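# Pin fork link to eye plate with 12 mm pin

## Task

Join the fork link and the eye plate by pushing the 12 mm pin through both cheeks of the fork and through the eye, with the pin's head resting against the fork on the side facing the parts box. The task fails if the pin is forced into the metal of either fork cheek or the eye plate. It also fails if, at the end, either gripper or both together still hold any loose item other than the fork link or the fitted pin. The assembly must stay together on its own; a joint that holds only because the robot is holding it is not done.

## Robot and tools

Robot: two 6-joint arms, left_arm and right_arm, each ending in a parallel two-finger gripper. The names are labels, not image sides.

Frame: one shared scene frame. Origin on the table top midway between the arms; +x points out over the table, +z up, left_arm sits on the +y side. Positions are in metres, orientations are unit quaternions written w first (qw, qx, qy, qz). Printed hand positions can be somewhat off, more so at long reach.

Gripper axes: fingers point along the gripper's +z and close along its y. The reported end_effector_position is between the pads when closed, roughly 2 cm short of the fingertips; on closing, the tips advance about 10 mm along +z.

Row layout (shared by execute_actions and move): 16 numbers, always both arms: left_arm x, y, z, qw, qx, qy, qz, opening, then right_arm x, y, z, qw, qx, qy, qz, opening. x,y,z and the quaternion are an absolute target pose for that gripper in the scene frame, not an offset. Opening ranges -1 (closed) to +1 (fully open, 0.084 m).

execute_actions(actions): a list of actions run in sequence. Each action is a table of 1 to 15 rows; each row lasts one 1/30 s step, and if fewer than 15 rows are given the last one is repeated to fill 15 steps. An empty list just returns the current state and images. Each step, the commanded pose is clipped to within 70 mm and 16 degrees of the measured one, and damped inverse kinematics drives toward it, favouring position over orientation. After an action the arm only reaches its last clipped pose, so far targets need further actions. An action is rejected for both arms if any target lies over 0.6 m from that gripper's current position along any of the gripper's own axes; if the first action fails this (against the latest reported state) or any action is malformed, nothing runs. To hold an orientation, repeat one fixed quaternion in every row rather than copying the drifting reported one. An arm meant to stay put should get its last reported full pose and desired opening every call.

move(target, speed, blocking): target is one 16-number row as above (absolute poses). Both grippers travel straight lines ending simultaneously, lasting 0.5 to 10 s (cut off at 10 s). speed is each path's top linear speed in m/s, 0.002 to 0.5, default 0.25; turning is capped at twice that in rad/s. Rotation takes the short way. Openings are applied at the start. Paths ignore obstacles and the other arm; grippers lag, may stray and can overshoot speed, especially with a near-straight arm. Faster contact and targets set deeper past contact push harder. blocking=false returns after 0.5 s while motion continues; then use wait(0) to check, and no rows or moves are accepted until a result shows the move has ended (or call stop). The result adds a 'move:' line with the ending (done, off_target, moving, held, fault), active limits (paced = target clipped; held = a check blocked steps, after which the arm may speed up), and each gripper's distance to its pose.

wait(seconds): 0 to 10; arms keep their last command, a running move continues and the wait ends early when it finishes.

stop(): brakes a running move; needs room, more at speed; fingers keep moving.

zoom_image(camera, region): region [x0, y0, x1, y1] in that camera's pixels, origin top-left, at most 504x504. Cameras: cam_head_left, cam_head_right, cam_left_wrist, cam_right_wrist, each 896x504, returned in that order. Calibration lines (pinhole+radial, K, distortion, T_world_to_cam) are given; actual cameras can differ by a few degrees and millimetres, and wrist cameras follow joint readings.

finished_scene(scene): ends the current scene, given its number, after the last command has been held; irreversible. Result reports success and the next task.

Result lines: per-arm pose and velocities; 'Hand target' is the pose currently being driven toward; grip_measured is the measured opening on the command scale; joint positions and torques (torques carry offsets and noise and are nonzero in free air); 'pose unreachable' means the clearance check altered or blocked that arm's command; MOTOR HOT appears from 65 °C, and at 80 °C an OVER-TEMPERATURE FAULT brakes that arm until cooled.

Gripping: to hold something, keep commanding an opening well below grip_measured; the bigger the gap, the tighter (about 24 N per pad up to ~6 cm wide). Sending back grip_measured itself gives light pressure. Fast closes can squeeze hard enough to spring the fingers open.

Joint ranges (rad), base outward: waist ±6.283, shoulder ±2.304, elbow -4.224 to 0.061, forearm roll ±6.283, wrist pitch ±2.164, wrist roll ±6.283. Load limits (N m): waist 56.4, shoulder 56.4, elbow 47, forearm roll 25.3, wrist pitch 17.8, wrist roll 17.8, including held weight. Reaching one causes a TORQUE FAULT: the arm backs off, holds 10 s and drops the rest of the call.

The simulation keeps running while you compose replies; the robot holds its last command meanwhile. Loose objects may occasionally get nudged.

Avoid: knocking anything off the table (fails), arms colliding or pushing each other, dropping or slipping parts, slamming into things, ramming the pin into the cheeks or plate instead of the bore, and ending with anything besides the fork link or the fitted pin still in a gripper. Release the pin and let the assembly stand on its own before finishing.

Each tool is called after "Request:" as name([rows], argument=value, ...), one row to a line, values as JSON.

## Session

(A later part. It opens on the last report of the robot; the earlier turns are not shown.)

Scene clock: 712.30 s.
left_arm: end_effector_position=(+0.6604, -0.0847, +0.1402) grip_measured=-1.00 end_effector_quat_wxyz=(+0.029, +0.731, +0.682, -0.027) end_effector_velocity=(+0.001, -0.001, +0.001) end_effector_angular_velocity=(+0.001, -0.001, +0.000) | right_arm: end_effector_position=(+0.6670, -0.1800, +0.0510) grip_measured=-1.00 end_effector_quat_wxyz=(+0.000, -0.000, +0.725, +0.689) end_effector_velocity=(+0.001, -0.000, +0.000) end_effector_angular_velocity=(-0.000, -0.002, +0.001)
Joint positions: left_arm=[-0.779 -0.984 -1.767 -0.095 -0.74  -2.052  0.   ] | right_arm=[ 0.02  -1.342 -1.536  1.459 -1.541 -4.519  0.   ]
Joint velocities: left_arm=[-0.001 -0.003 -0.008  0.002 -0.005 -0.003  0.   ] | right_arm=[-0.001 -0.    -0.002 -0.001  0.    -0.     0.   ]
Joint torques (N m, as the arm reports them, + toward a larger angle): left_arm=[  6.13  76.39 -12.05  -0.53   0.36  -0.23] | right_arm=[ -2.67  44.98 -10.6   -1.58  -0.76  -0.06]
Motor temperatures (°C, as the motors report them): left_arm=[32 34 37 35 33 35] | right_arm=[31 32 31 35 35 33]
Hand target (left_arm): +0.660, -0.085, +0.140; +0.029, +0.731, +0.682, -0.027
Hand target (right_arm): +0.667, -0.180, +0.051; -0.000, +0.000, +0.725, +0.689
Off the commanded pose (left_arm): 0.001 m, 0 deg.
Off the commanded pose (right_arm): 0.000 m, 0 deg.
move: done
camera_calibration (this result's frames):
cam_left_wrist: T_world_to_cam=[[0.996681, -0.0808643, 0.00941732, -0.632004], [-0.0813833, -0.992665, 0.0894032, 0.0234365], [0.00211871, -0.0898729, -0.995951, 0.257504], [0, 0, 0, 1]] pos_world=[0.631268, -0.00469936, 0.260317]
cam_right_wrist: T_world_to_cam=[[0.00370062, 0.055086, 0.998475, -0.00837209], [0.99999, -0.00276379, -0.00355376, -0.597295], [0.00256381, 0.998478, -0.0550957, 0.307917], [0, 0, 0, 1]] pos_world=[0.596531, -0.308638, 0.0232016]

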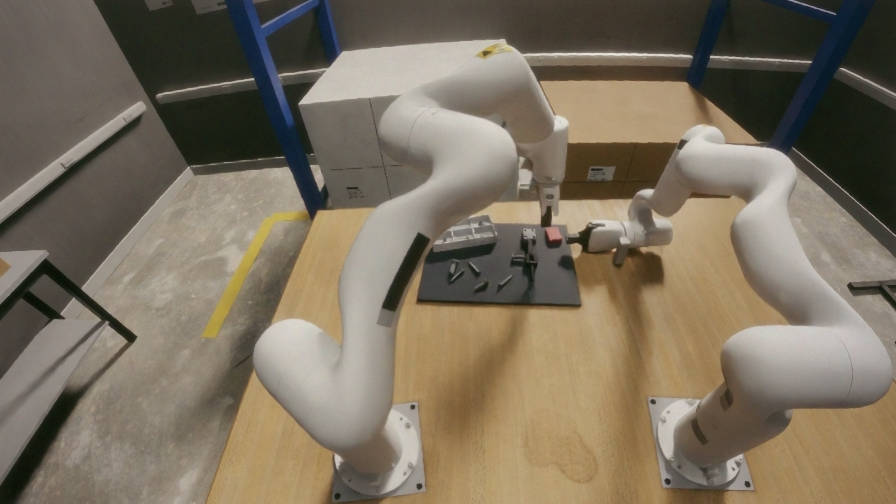

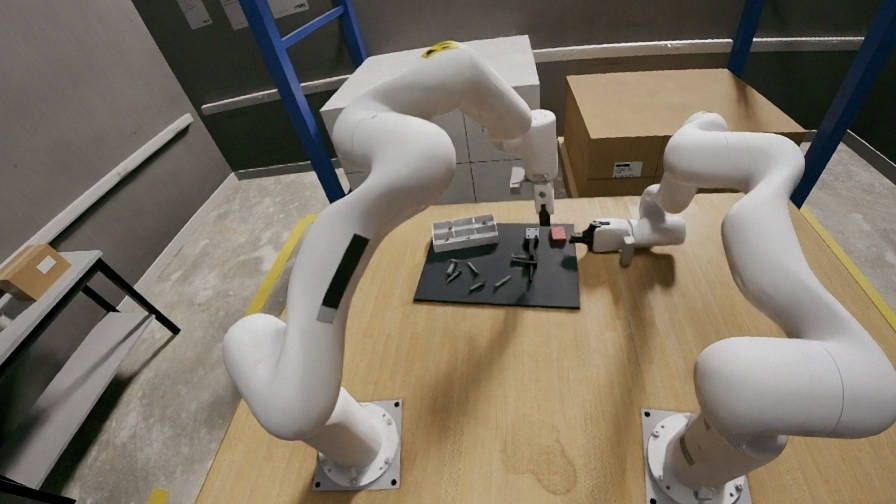

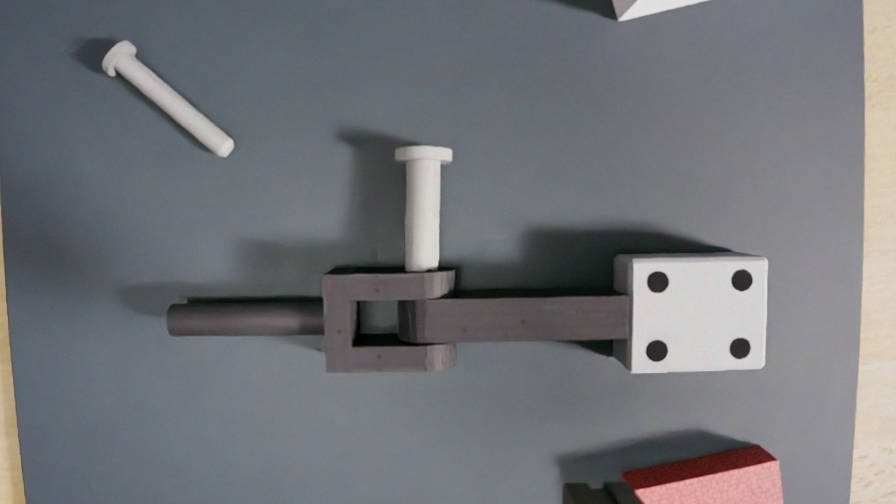

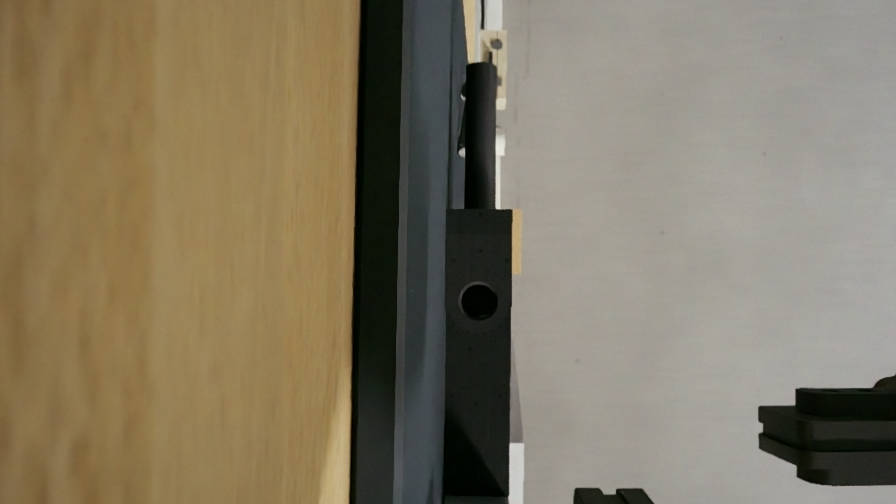

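Request:
move(target=[0.63,0.045,0.14,0.0287,0.7304,0.6815,-0.0268,-1,0.55,-0.25,0.15,0.2,0,0.85,0.45,-0.3])

Request:
move(target=[0.63,0.045,0.06,0.0287,0.7304,0.6815,-0.0268,-1,0.51,-0.046,0.1,0.355,0.008,0.933,0.053,-0.3])

Request:
move(target=[0.63,0.045,0.039,0.0287,0.7304,0.6815,-0.0268,-1,0.548,-0.045,0.0355,0.355,0.008,0.933,0.053,-0.3], speed=0.05)

Request:
move(target=[0.629,0.03,0.039,0.0287,0.7304,0.6815,-0.0268,-1,0.548,-0.045,0.0355,0.355,0.008,0.933,0.053,-1], speed=0.005)

Scene clock: 717.43 s.
left_arm: end_effector_position=(+0.6296, +0.0448, +0.1398) grip_measured=-1.00 end_effector_quat_wxyz=(+0.029, +0.731, +0.682, -0.027) end_effector_velocity=(-0.001, +0.001, +0.000) end_effector_angular_velocity=(-0.000, +0.000, -0.001) | right_arm: end_effector_position=(+0.5500, -0.2501, +0.1501) grip_measured=-0.32 end_effector_quat_wxyz=(+0.203, +0.000, +0.865, +0.459) end_effector_velocity=(-0.001, -0.001, +0.002) end_effector_angular_velocity=(-0.007, -0.008, -0.007)
Joint positions: left_arm=[-0.641 -0.763 -1.376 -0.127 -0.58  -1.879  0.   ] | right_arm=[-0.08  -0.614 -0.701  1.735 -1.035 -5.029  0.03 ]
Joint velocities: left_arm=[ 0.001  0.003  0.004 -0.001  0.001  0.003  0.   ] | right_arm=[ 0.     0.011  0.01   0.012  0.005 -0.01  -0.   ]
Joint torques (N m, as the arm reports them, + toward a larger angle): left_arm=[  6.52  66.36 -10.54  -0.45   0.34  -0.26] | right_arm=[ 0.82 29.81 -9.59 -0.92 -0.62 -0.27]
Motor temperatures (°C, as the motors report them): left_arm=[32 34 37 35 33 35] | right_arm=[31 32 31 35 35 33]
Hand target (left_arm): +0.630, +0.045, +0.140; +0.029, +0.731, +0.682, -0.027
Hand target (right_arm): +0.550, -0.250, +0.150; +0.204, +0.001, +0.865, +0.459
Off the commanded pose (left_arm): 0.000 m, 0 deg.
Off the commanded pose (right_arm): 0.000 m, 0 deg.
move: done
camera_calibration (this result's frames):
cam_left_wrist: T_world_to_cam=[[0.996696, -0.0805988, 0.0100306, -0.590921], [-0.0811726, -0.992728, 0.0888939, 0.149475], [0.00279294, -0.0894144, -0.995991, 0.268376], [0, 0, 0, 1]] pos_world=[0.600352, 0.124757, 0.25994]
cam_right_wrist: T_world_to_cam=[[-0.180727, 0.581435, 0.793266, 0.160841], [0.91725, -0.191438, 0.349291, -0.534752], [0.354951, 0.79075, -0.498723, 0.204535], [0, 0, 0, 1]] pos_world=[0.44697, -0.357627, 0.1612]

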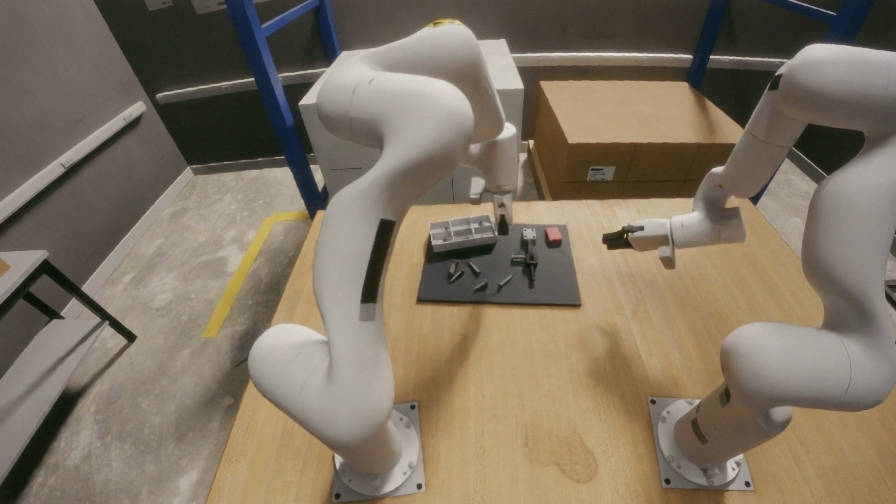

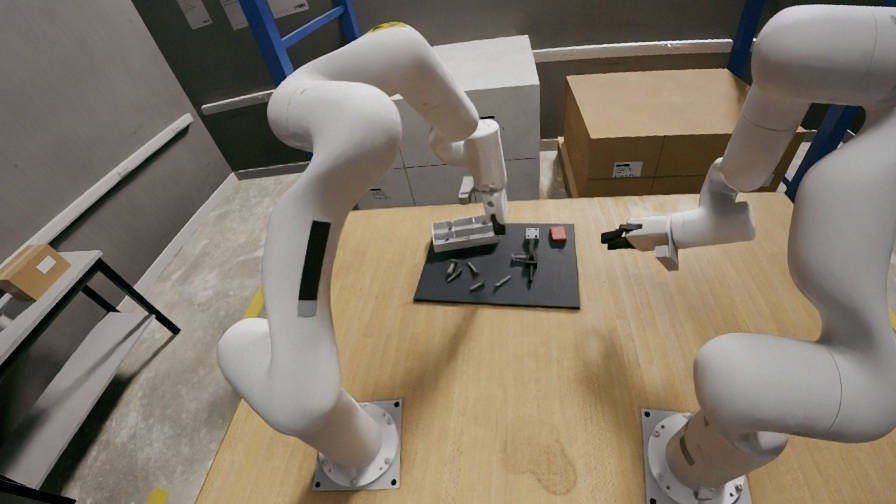

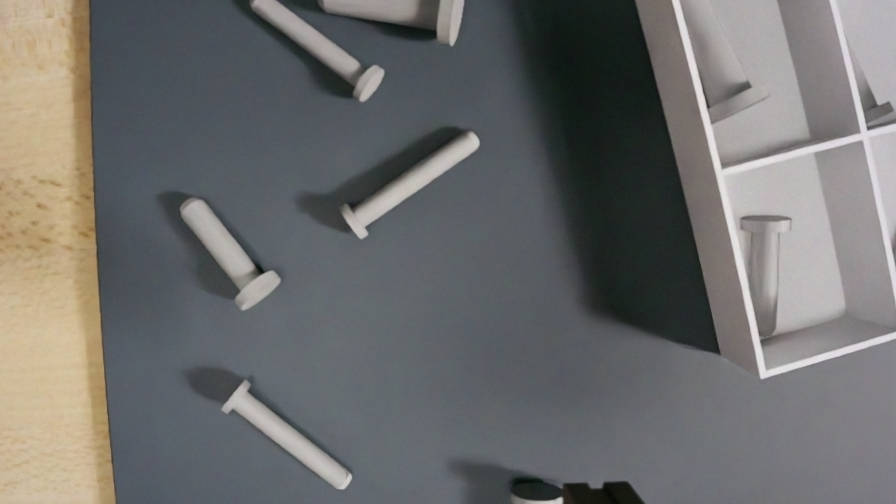

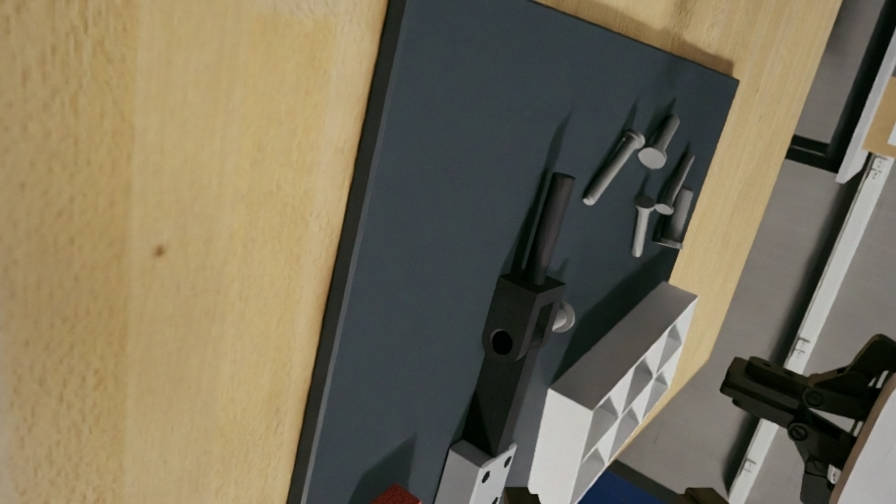

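Scene clock: 719.93 s.
left_arm: end_effector_position=(+0.6301, +0.0450, +0.0601) grip_measured=-1.00 end_effector_quat_wxyz=(+0.029, +0.731, +0.682, -0.027) end_effector_velocity=(-0.001, -0.000, -0.001) end_effector_angular_velocity=(+0.001, +0.001, -0.001) | right_arm: end_effector_position=(+0.5096, -0.0475, +0.0997) grip_measured=-0.32 end_effector_quat_wxyz=(+0.356, +0.008, +0.933, +0.053) end_effector_velocity=(+0.001, +0.001, +0.000) end_effector_angular_velocity=(-0.009, -0.004, -0.006)
Joint positions: left_arm=[-0.641 -0.894 -1.387 -0.157 -0.461 -1.844  0.   ] | right_arm=[ 0.917 -0.584 -0.687  3.875 -0.656 -6.23   0.03 ]
Joint velocities: left_arm=[-0.    -0.001  0.     0.    -0.     0.     0.   ] | right_arm=[ 0.004 -0.003 -0.008  0.026 -0.001 -0.02  -0.   ]
Joint torques (N m, as the arm reports them, + toward a larger angle): left_arm=[ 6.5  68.37 -9.39 -0.68  0.38 -0.21] | right_arm=[ 0.33 30.7  -8.63 -2.06 -0.51 -0.31]
Motor temperatures (°C, as the motors report them): left_arm=[32 34 37 35 33 35] | right_arm=[31 32 31 35 35 33]
Hand target (left_arm): +0.630, +0.045, +0.060; +0.029, +0.731, +0.682, -0.027
Hand target (right_arm): +0.510, -0.047, +0.100; +0.356, +0.008, +0.933, +0.052
Off the commanded pose (left_arm): 0.000 m, 0 deg.
Off the commanded pose (right_arm): 0.002 m, 0 deg.
move: done
camera_calibration (this result's frames):
cam_left_wrist: T_world_to_cam=[[0.996697, -0.0806107, 0.00982698, -0.590625], [-0.0811664, -0.992724, 0.0889494, 0.156801], [0.0025852, -0.0894532, -0.995988, 0.189132], [0, 0, 0, 1]] pos_world=[0.600912, 0.124968, 0.18023]
cam_right_wrist: T_world_to_cam=[[-0.0177328, 0.994503, 0.1032, 0.0811082], [0.745341, -0.0556506, 0.664356, -0.378691], [0.666447, 0.0887002, -0.740257, -0.134558], [0, 0, 0, 1]] pos_world=[0.373368, -0.0898014, 0.143608]

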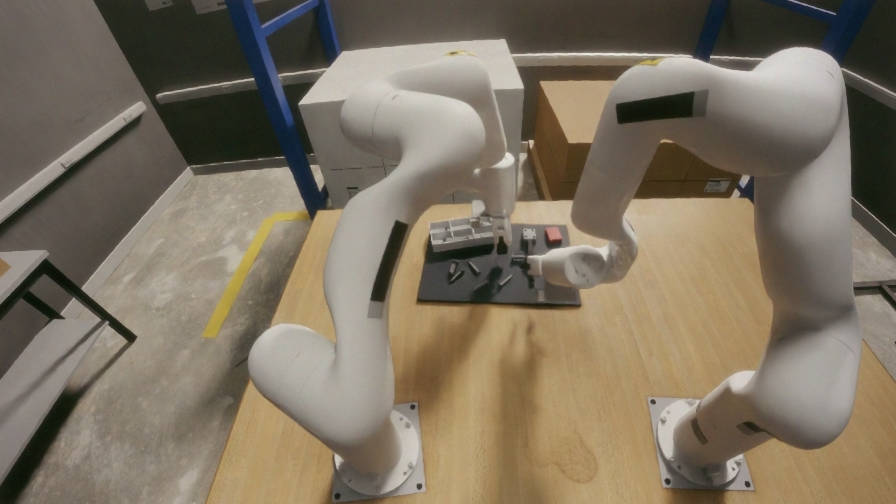

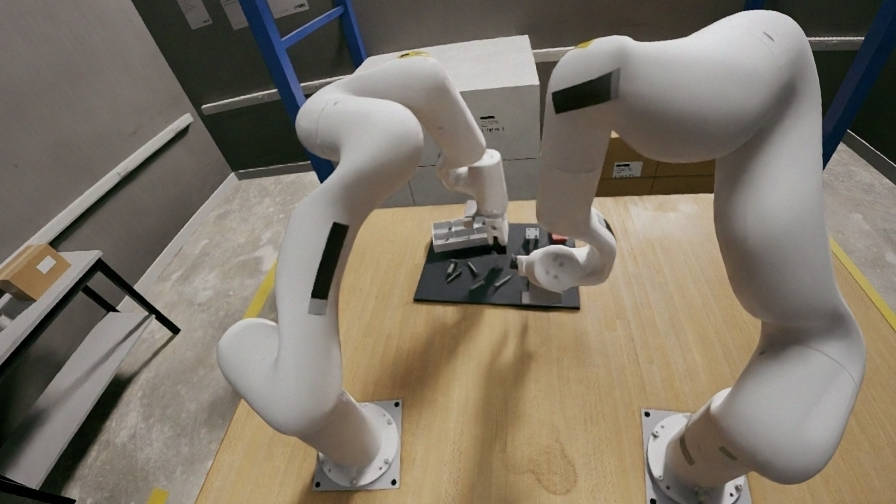

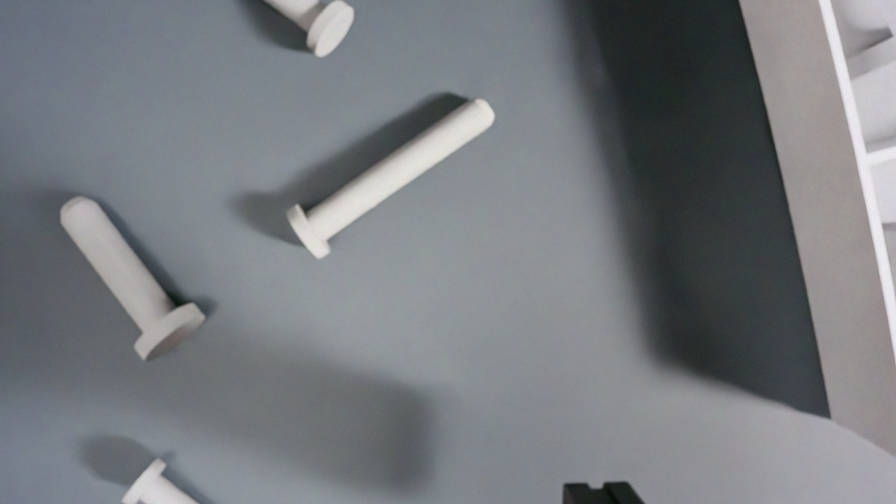

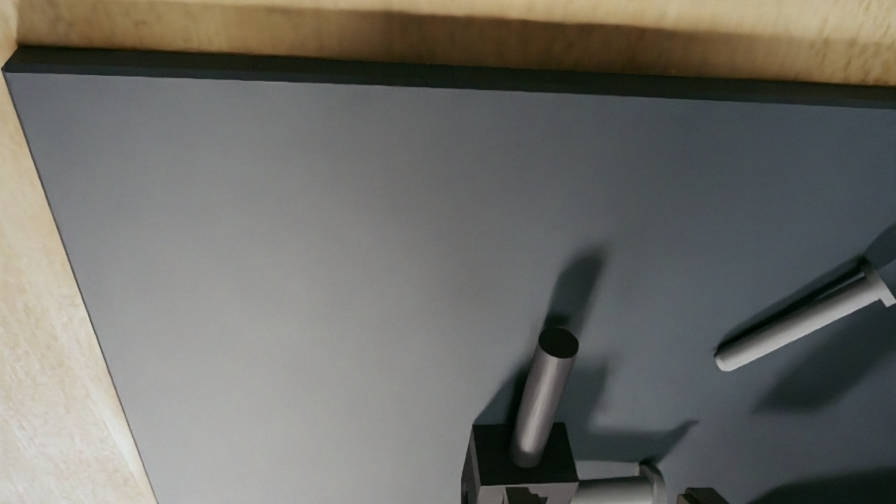

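Scene clock: 721.83 s.
left_arm: end_effector_position=(+0.6301, +0.0450, +0.0391) grip_measured=-1.00 end_effector_quat_wxyz=(+0.029, +0.731, +0.682, -0.027) end_effector_velocity=(-0.000, -0.001, +0.000) end_effector_angular_velocity=(-0.001, -0.000, -0.000) | right_arm: end_effector_position=(+0.5477, -0.0451, +0.0356) grip_measured=-0.32 end_effector_quat_wxyz=(+0.355, +0.008, +0.933, +0.053) end_effector_velocity=(-0.000, -0.000, -0.002) end_effector_angular_velocity=(-0.001, +0.001, +0.000)
Joint positions: left_arm=[-0.641 -0.931 -1.395 -0.167 -0.432 -1.833  0.   ] | right_arm=[ 0.858 -0.788 -0.813  3.754 -0.713 -6.148  0.03 ]
Joint velocities: left_arm=[-0.001  0.    -0.    -0.001  0.     0.     0.   ] | right_arm=[-0.001 -0.004 -0.001 -0.002 -0.001  0.001 -0.   ]
Joint torques (N m, as the arm reports them, + toward a larger angle): left_arm=[ 7.06 68.3  -9.25 -0.65  0.35 -0.17] | right_arm=[-2.18 30.54 -7.17 -0.58 -0.24 -0.16]
Motor temperatures (°C, as the motors report them): left_arm=[32 34 37 35 33 35] | right_arm=[31 32 31 35 35 33]
Hand target (left_arm): +0.630, +0.045, +0.039; +0.029, +0.731, +0.682, -0.027
Hand target (right_arm): +0.548, -0.045, +0.035; +0.355, +0.008, +0.933, +0.053
Off the commanded pose (left_arm): 0.000 m, 0 deg.
Off the commanded pose (right_arm): 0.000 m, 0 deg.
move: done
camera_calibration (this result's frames):
cam_left_wrist: T_world_to_cam=[[0.996689, -0.0807251, 0.00977, -0.590314], [-0.0812755, -0.9927, 0.0891096, 0.158724], [0.0025053, -0.0896086, -0.995974, 0.168258], [0, 0, 0, 1]] pos_world=[0.600838, 0.12499, 0.159204]
cam_right_wrist: T_world_to_cam=[[-0.0170117, 0.994432, 0.103997, 0.0856074], [0.746048, -0.0566236, 0.663481, -0.364786], [0.665675, 0.0888735, -0.740931, -0.207116], [0, 0, 0, 1]] pos_world=[0.411476, -0.0873791, 0.0796669]

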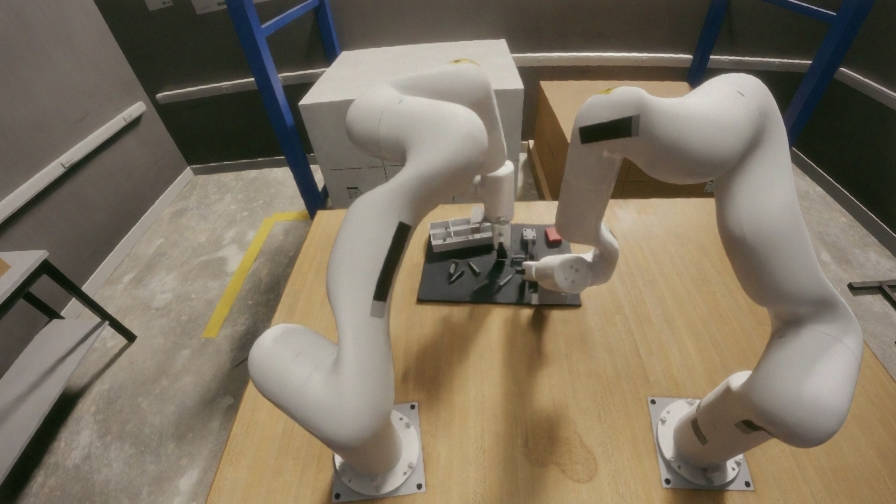

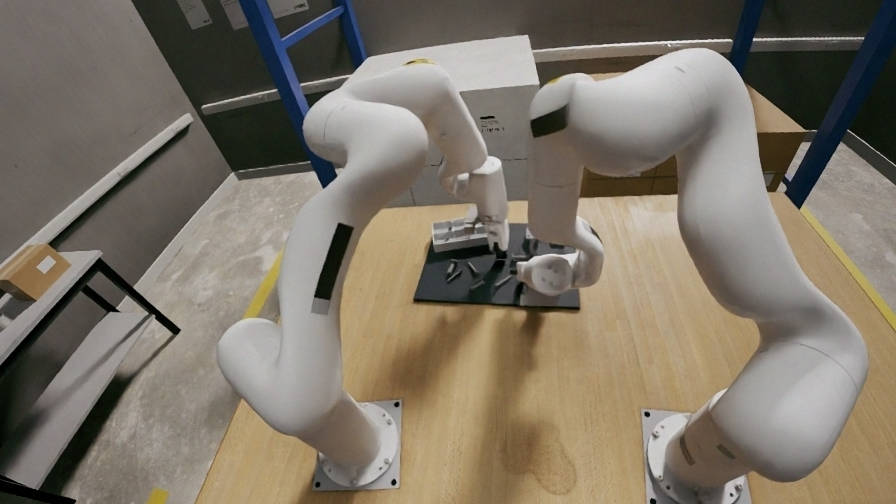

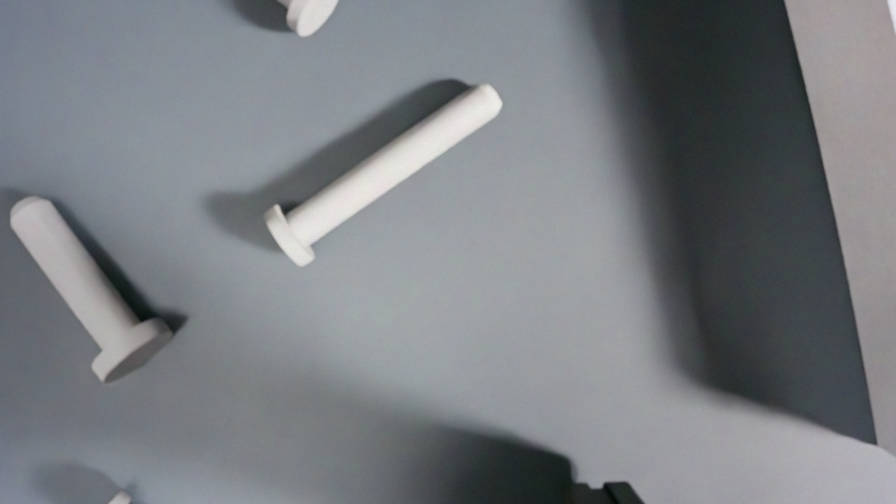

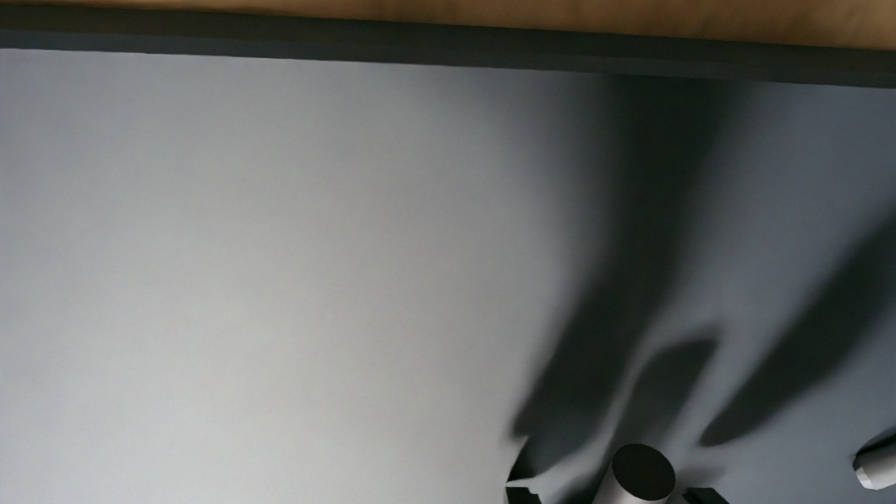

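Scene clock: 725.07 s.
left_arm: end_effector_position=(+0.6291, +0.0303, +0.0390) grip_measured=-1.00 end_effector_quat_wxyz=(+0.029, +0.731, +0.682, -0.027) end_effector_velocity=(-0.001, -0.002, -0.001) end_effector_angular_velocity=(+0.000, +0.001, -0.001) | right_arm: end_effector_position=(+0.5480, -0.0451, +0.0354) grip_measured=-0.73 end_effector_quat_wxyz=(+0.355, +0.008, +0.933, +0.053) end_effector_velocity=(+0.000, +0.001, +0.001) end_effector_angular_velocity=(+0.001, -0.001, +0.002)
Joint positions: left_arm=[-0.662 -0.943 -1.418 -0.161 -0.442 -1.859  0.   ] | right_arm=[ 0.858 -0.788 -0.814  3.754 -0.713 -6.149  0.012]
Joint velocities: left_arm=[-0.003 -0.001 -0.001 -0.    -0.001 -0.002  0.   ] | right_arm=[ 0.001  0.001 -0.001 -0.001  0.001 -0.001  0.   ]
Joint torques (N m, as the arm reports them, + toward a larger angle): left_arm=[ 0.21 70.43 -9.51 -1.66  0.45 -0.25] | right_arm=[ 0.03 34.3  -8.84 -2.93 -0.58 -0.51]
Motor temperatures (°C, as the motors report them): left_arm=[32 34 37 35 33 35] | right_arm=[31 32 31 35 35 33]
Hand target (left_arm): +0.629, +0.030, +0.039; +0.029, +0.731, +0.682, -0.027
Hand target (right_arm): +0.548, -0.045, +0.035; +0.355, +0.008, +0.933, +0.053
Off the commanded pose (left_arm): 0.000 m, 0 deg.
Off the commanded pose (right_arm): 0.000 m, 0 deg.
move: done
camera_calibration (this result's frames):
cam_left_wrist: T_world_to_cam=[[0.996701, -0.0805838, 0.00964268, -0.590585], [-0.0811233, -0.992717, 0.089057, 0.14401], [0.00239592, -0.0895454, -0.99598, 0.166905], [0, 0, 0, 1]] pos_world=[0.59992, 0.110315, 0.159104]
cam_right_wrist: T_world_to_cam=[[-0.0168918, 0.994447, 0.103872, 0.0855726], [0.746052, -0.0566287, 0.663476, -0.36489], [0.665674, 0.0887011, -0.740953, -0.207431], [0, 0, 0, 1]] pos_world=[0.411754, -0.0873614, 0.0795109]

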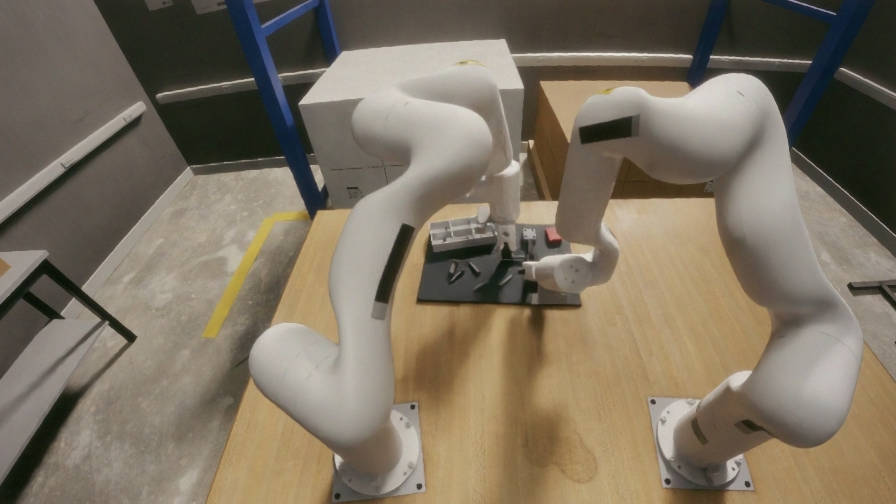

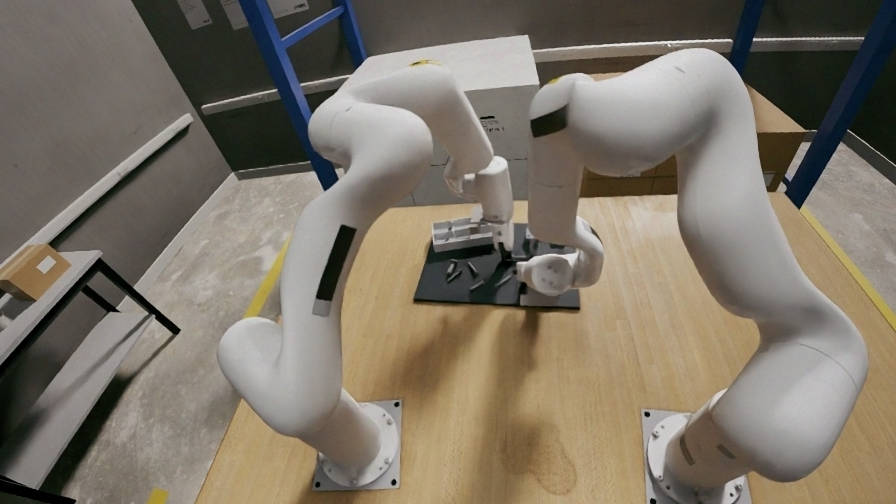

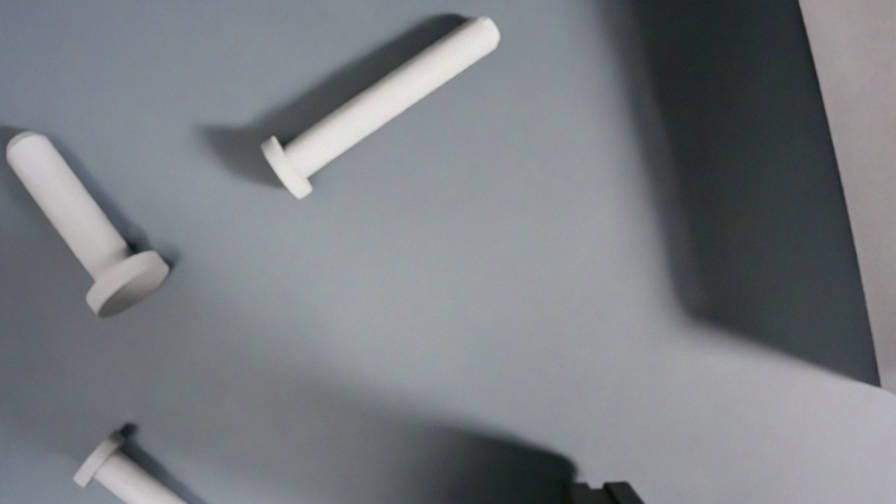

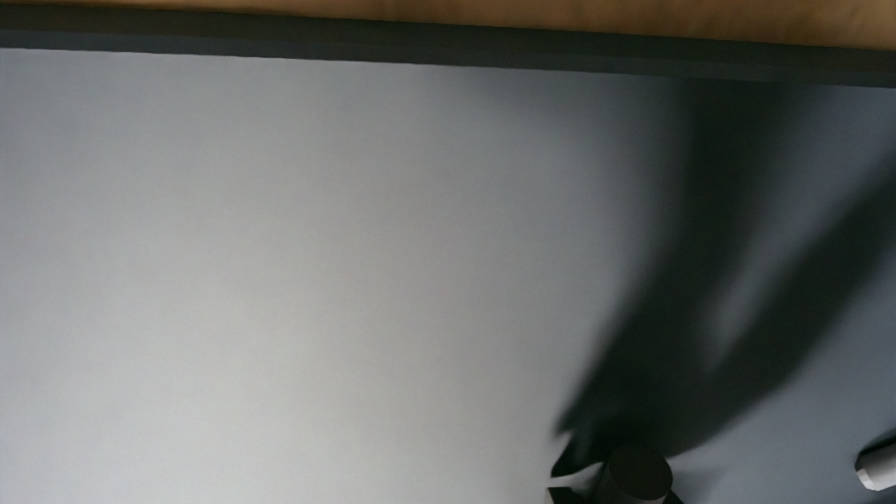

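Request:
move(target=[0.629,0.029,0.039,0.0287,0.7304,0.6815,-0.0268,-1,0.550,-0.045,0.0355,0.355,0.008,0.933,0.053,-1], speed=0.003)

Scene clock: 728.63 s.
left_arm: end_effector_position=(+0.6288, +0.0295, +0.0389) grip_measured=-1.00 end_effector_quat_wxyz=(+0.028, +0.731, +0.682, -0.027) end_effector_velocity=(+0.000, -0.002, +0.001) end_effector_angular_velocity=(-0.002, -0.003, -0.001) | right_arm: end_effector_position=(+0.5494, -0.0451, +0.0351) grip_measured=-0.73 end_effector_quat_wxyz=(+0.354, +0.008, +0.934, +0.053) end_effector_velocity=(+0.002, +0.001, +0.001) end_effector_angular_velocity=(+0.001, -0.001, +0.000)
Joint positions: left_arm=[-0.663 -0.944 -1.419 -0.161 -0.443 -1.861  0.   ] | right_arm=[ 0.855 -0.79  -0.818  3.752 -0.71  -6.151  0.012]
Joint velocities: left_arm=[-0.002  0.002 -0.001 -0.     0.001 -0.     0.   ] | right_arm=[-0.002  0.    -0.003 -0.001  0.002 -0.001  0.   ]
Joint torques (N m, as the arm reports them, + toward a larger angle): left_arm=[-16.85  71.98 -13.05  -4.61   1.51  -0.18] | right_arm=[ -1.69  35.31 -14.57  -1.89  -2.73  -0.5 ]
Motor temperatures (°C, as the motors report them): left_arm=[32 34 37 35 33 35] | right_arm=[31 32 31 35 35 33]
Hand target (left_arm): +0.629, +0.029, +0.039; +0.029, +0.731, +0.682, -0.027
Hand target (right_arm): +0.550, -0.045, +0.035; +0.355, +0.008, +0.933, +0.053
Off the commanded pose (left_arm): 0.001 m, 0 deg.
Off the commanded pose (right_arm): 0.001 m, 0 deg.
move: done
camera_calibration (this result's frames):
cam_left_wrist: T_world_to_cam=[[0.996715, -0.0805293, 0.00865194, -0.590316], [-0.0809797, -0.992765, 0.0886573, 0.143125], [0.00144984, -0.0890666, -0.996025, 0.167315], [0, 0, 0, 1]] pos_world=[0.599724, 0.109454, 0.159069]
cam_right_wrist: T_world_to_cam=[[-0.0172839, 0.994484, 0.103453, 0.0858674], [0.747103, -0.055918, 0.662352, -0.366197], [0.664483, 0.0887383, -0.742016, -0.207922], [0, 0, 0, 1]] pos_world=[0.413232, -0.0874202, 0.0793869]

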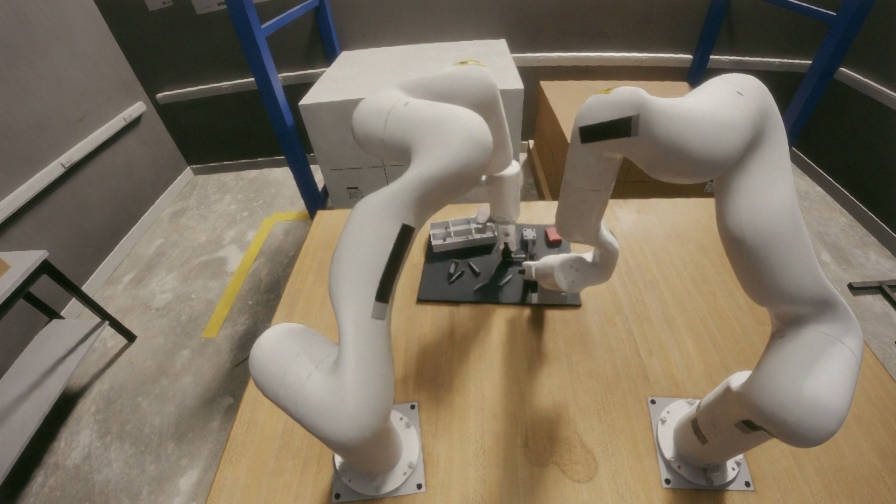

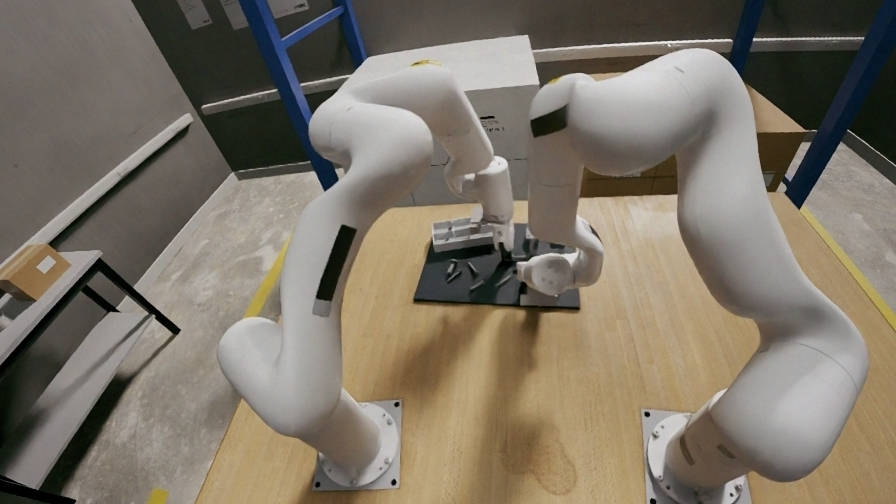

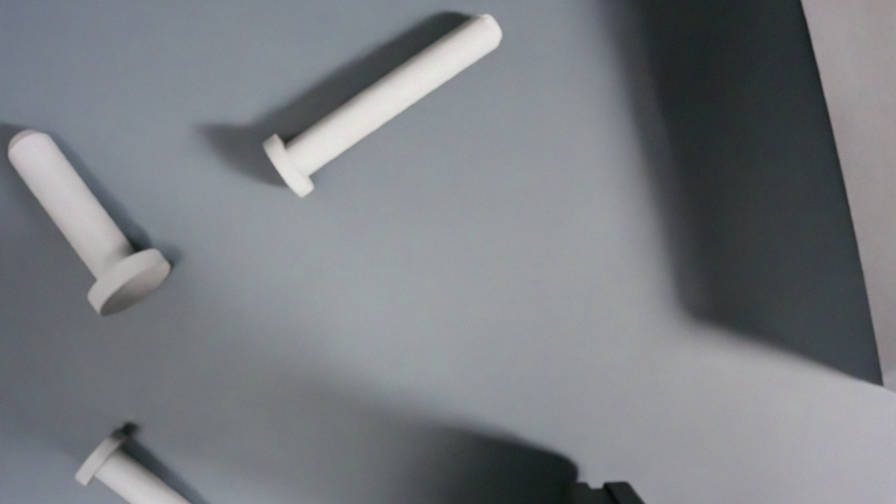

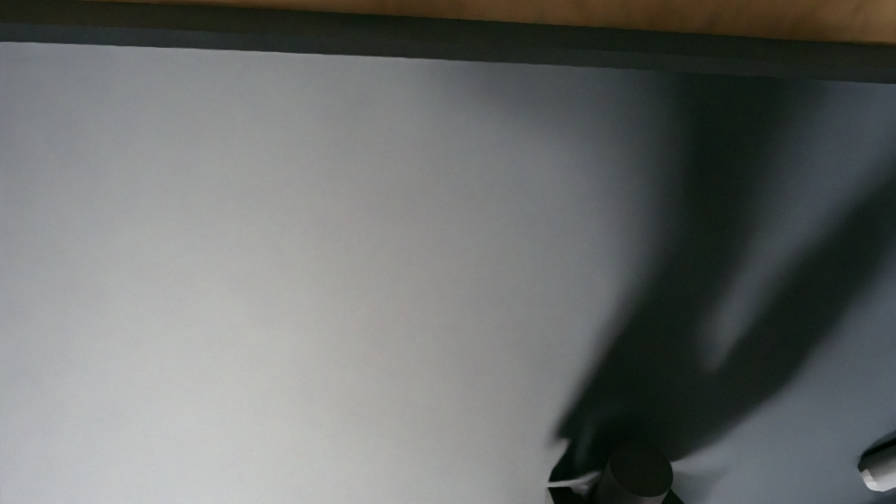

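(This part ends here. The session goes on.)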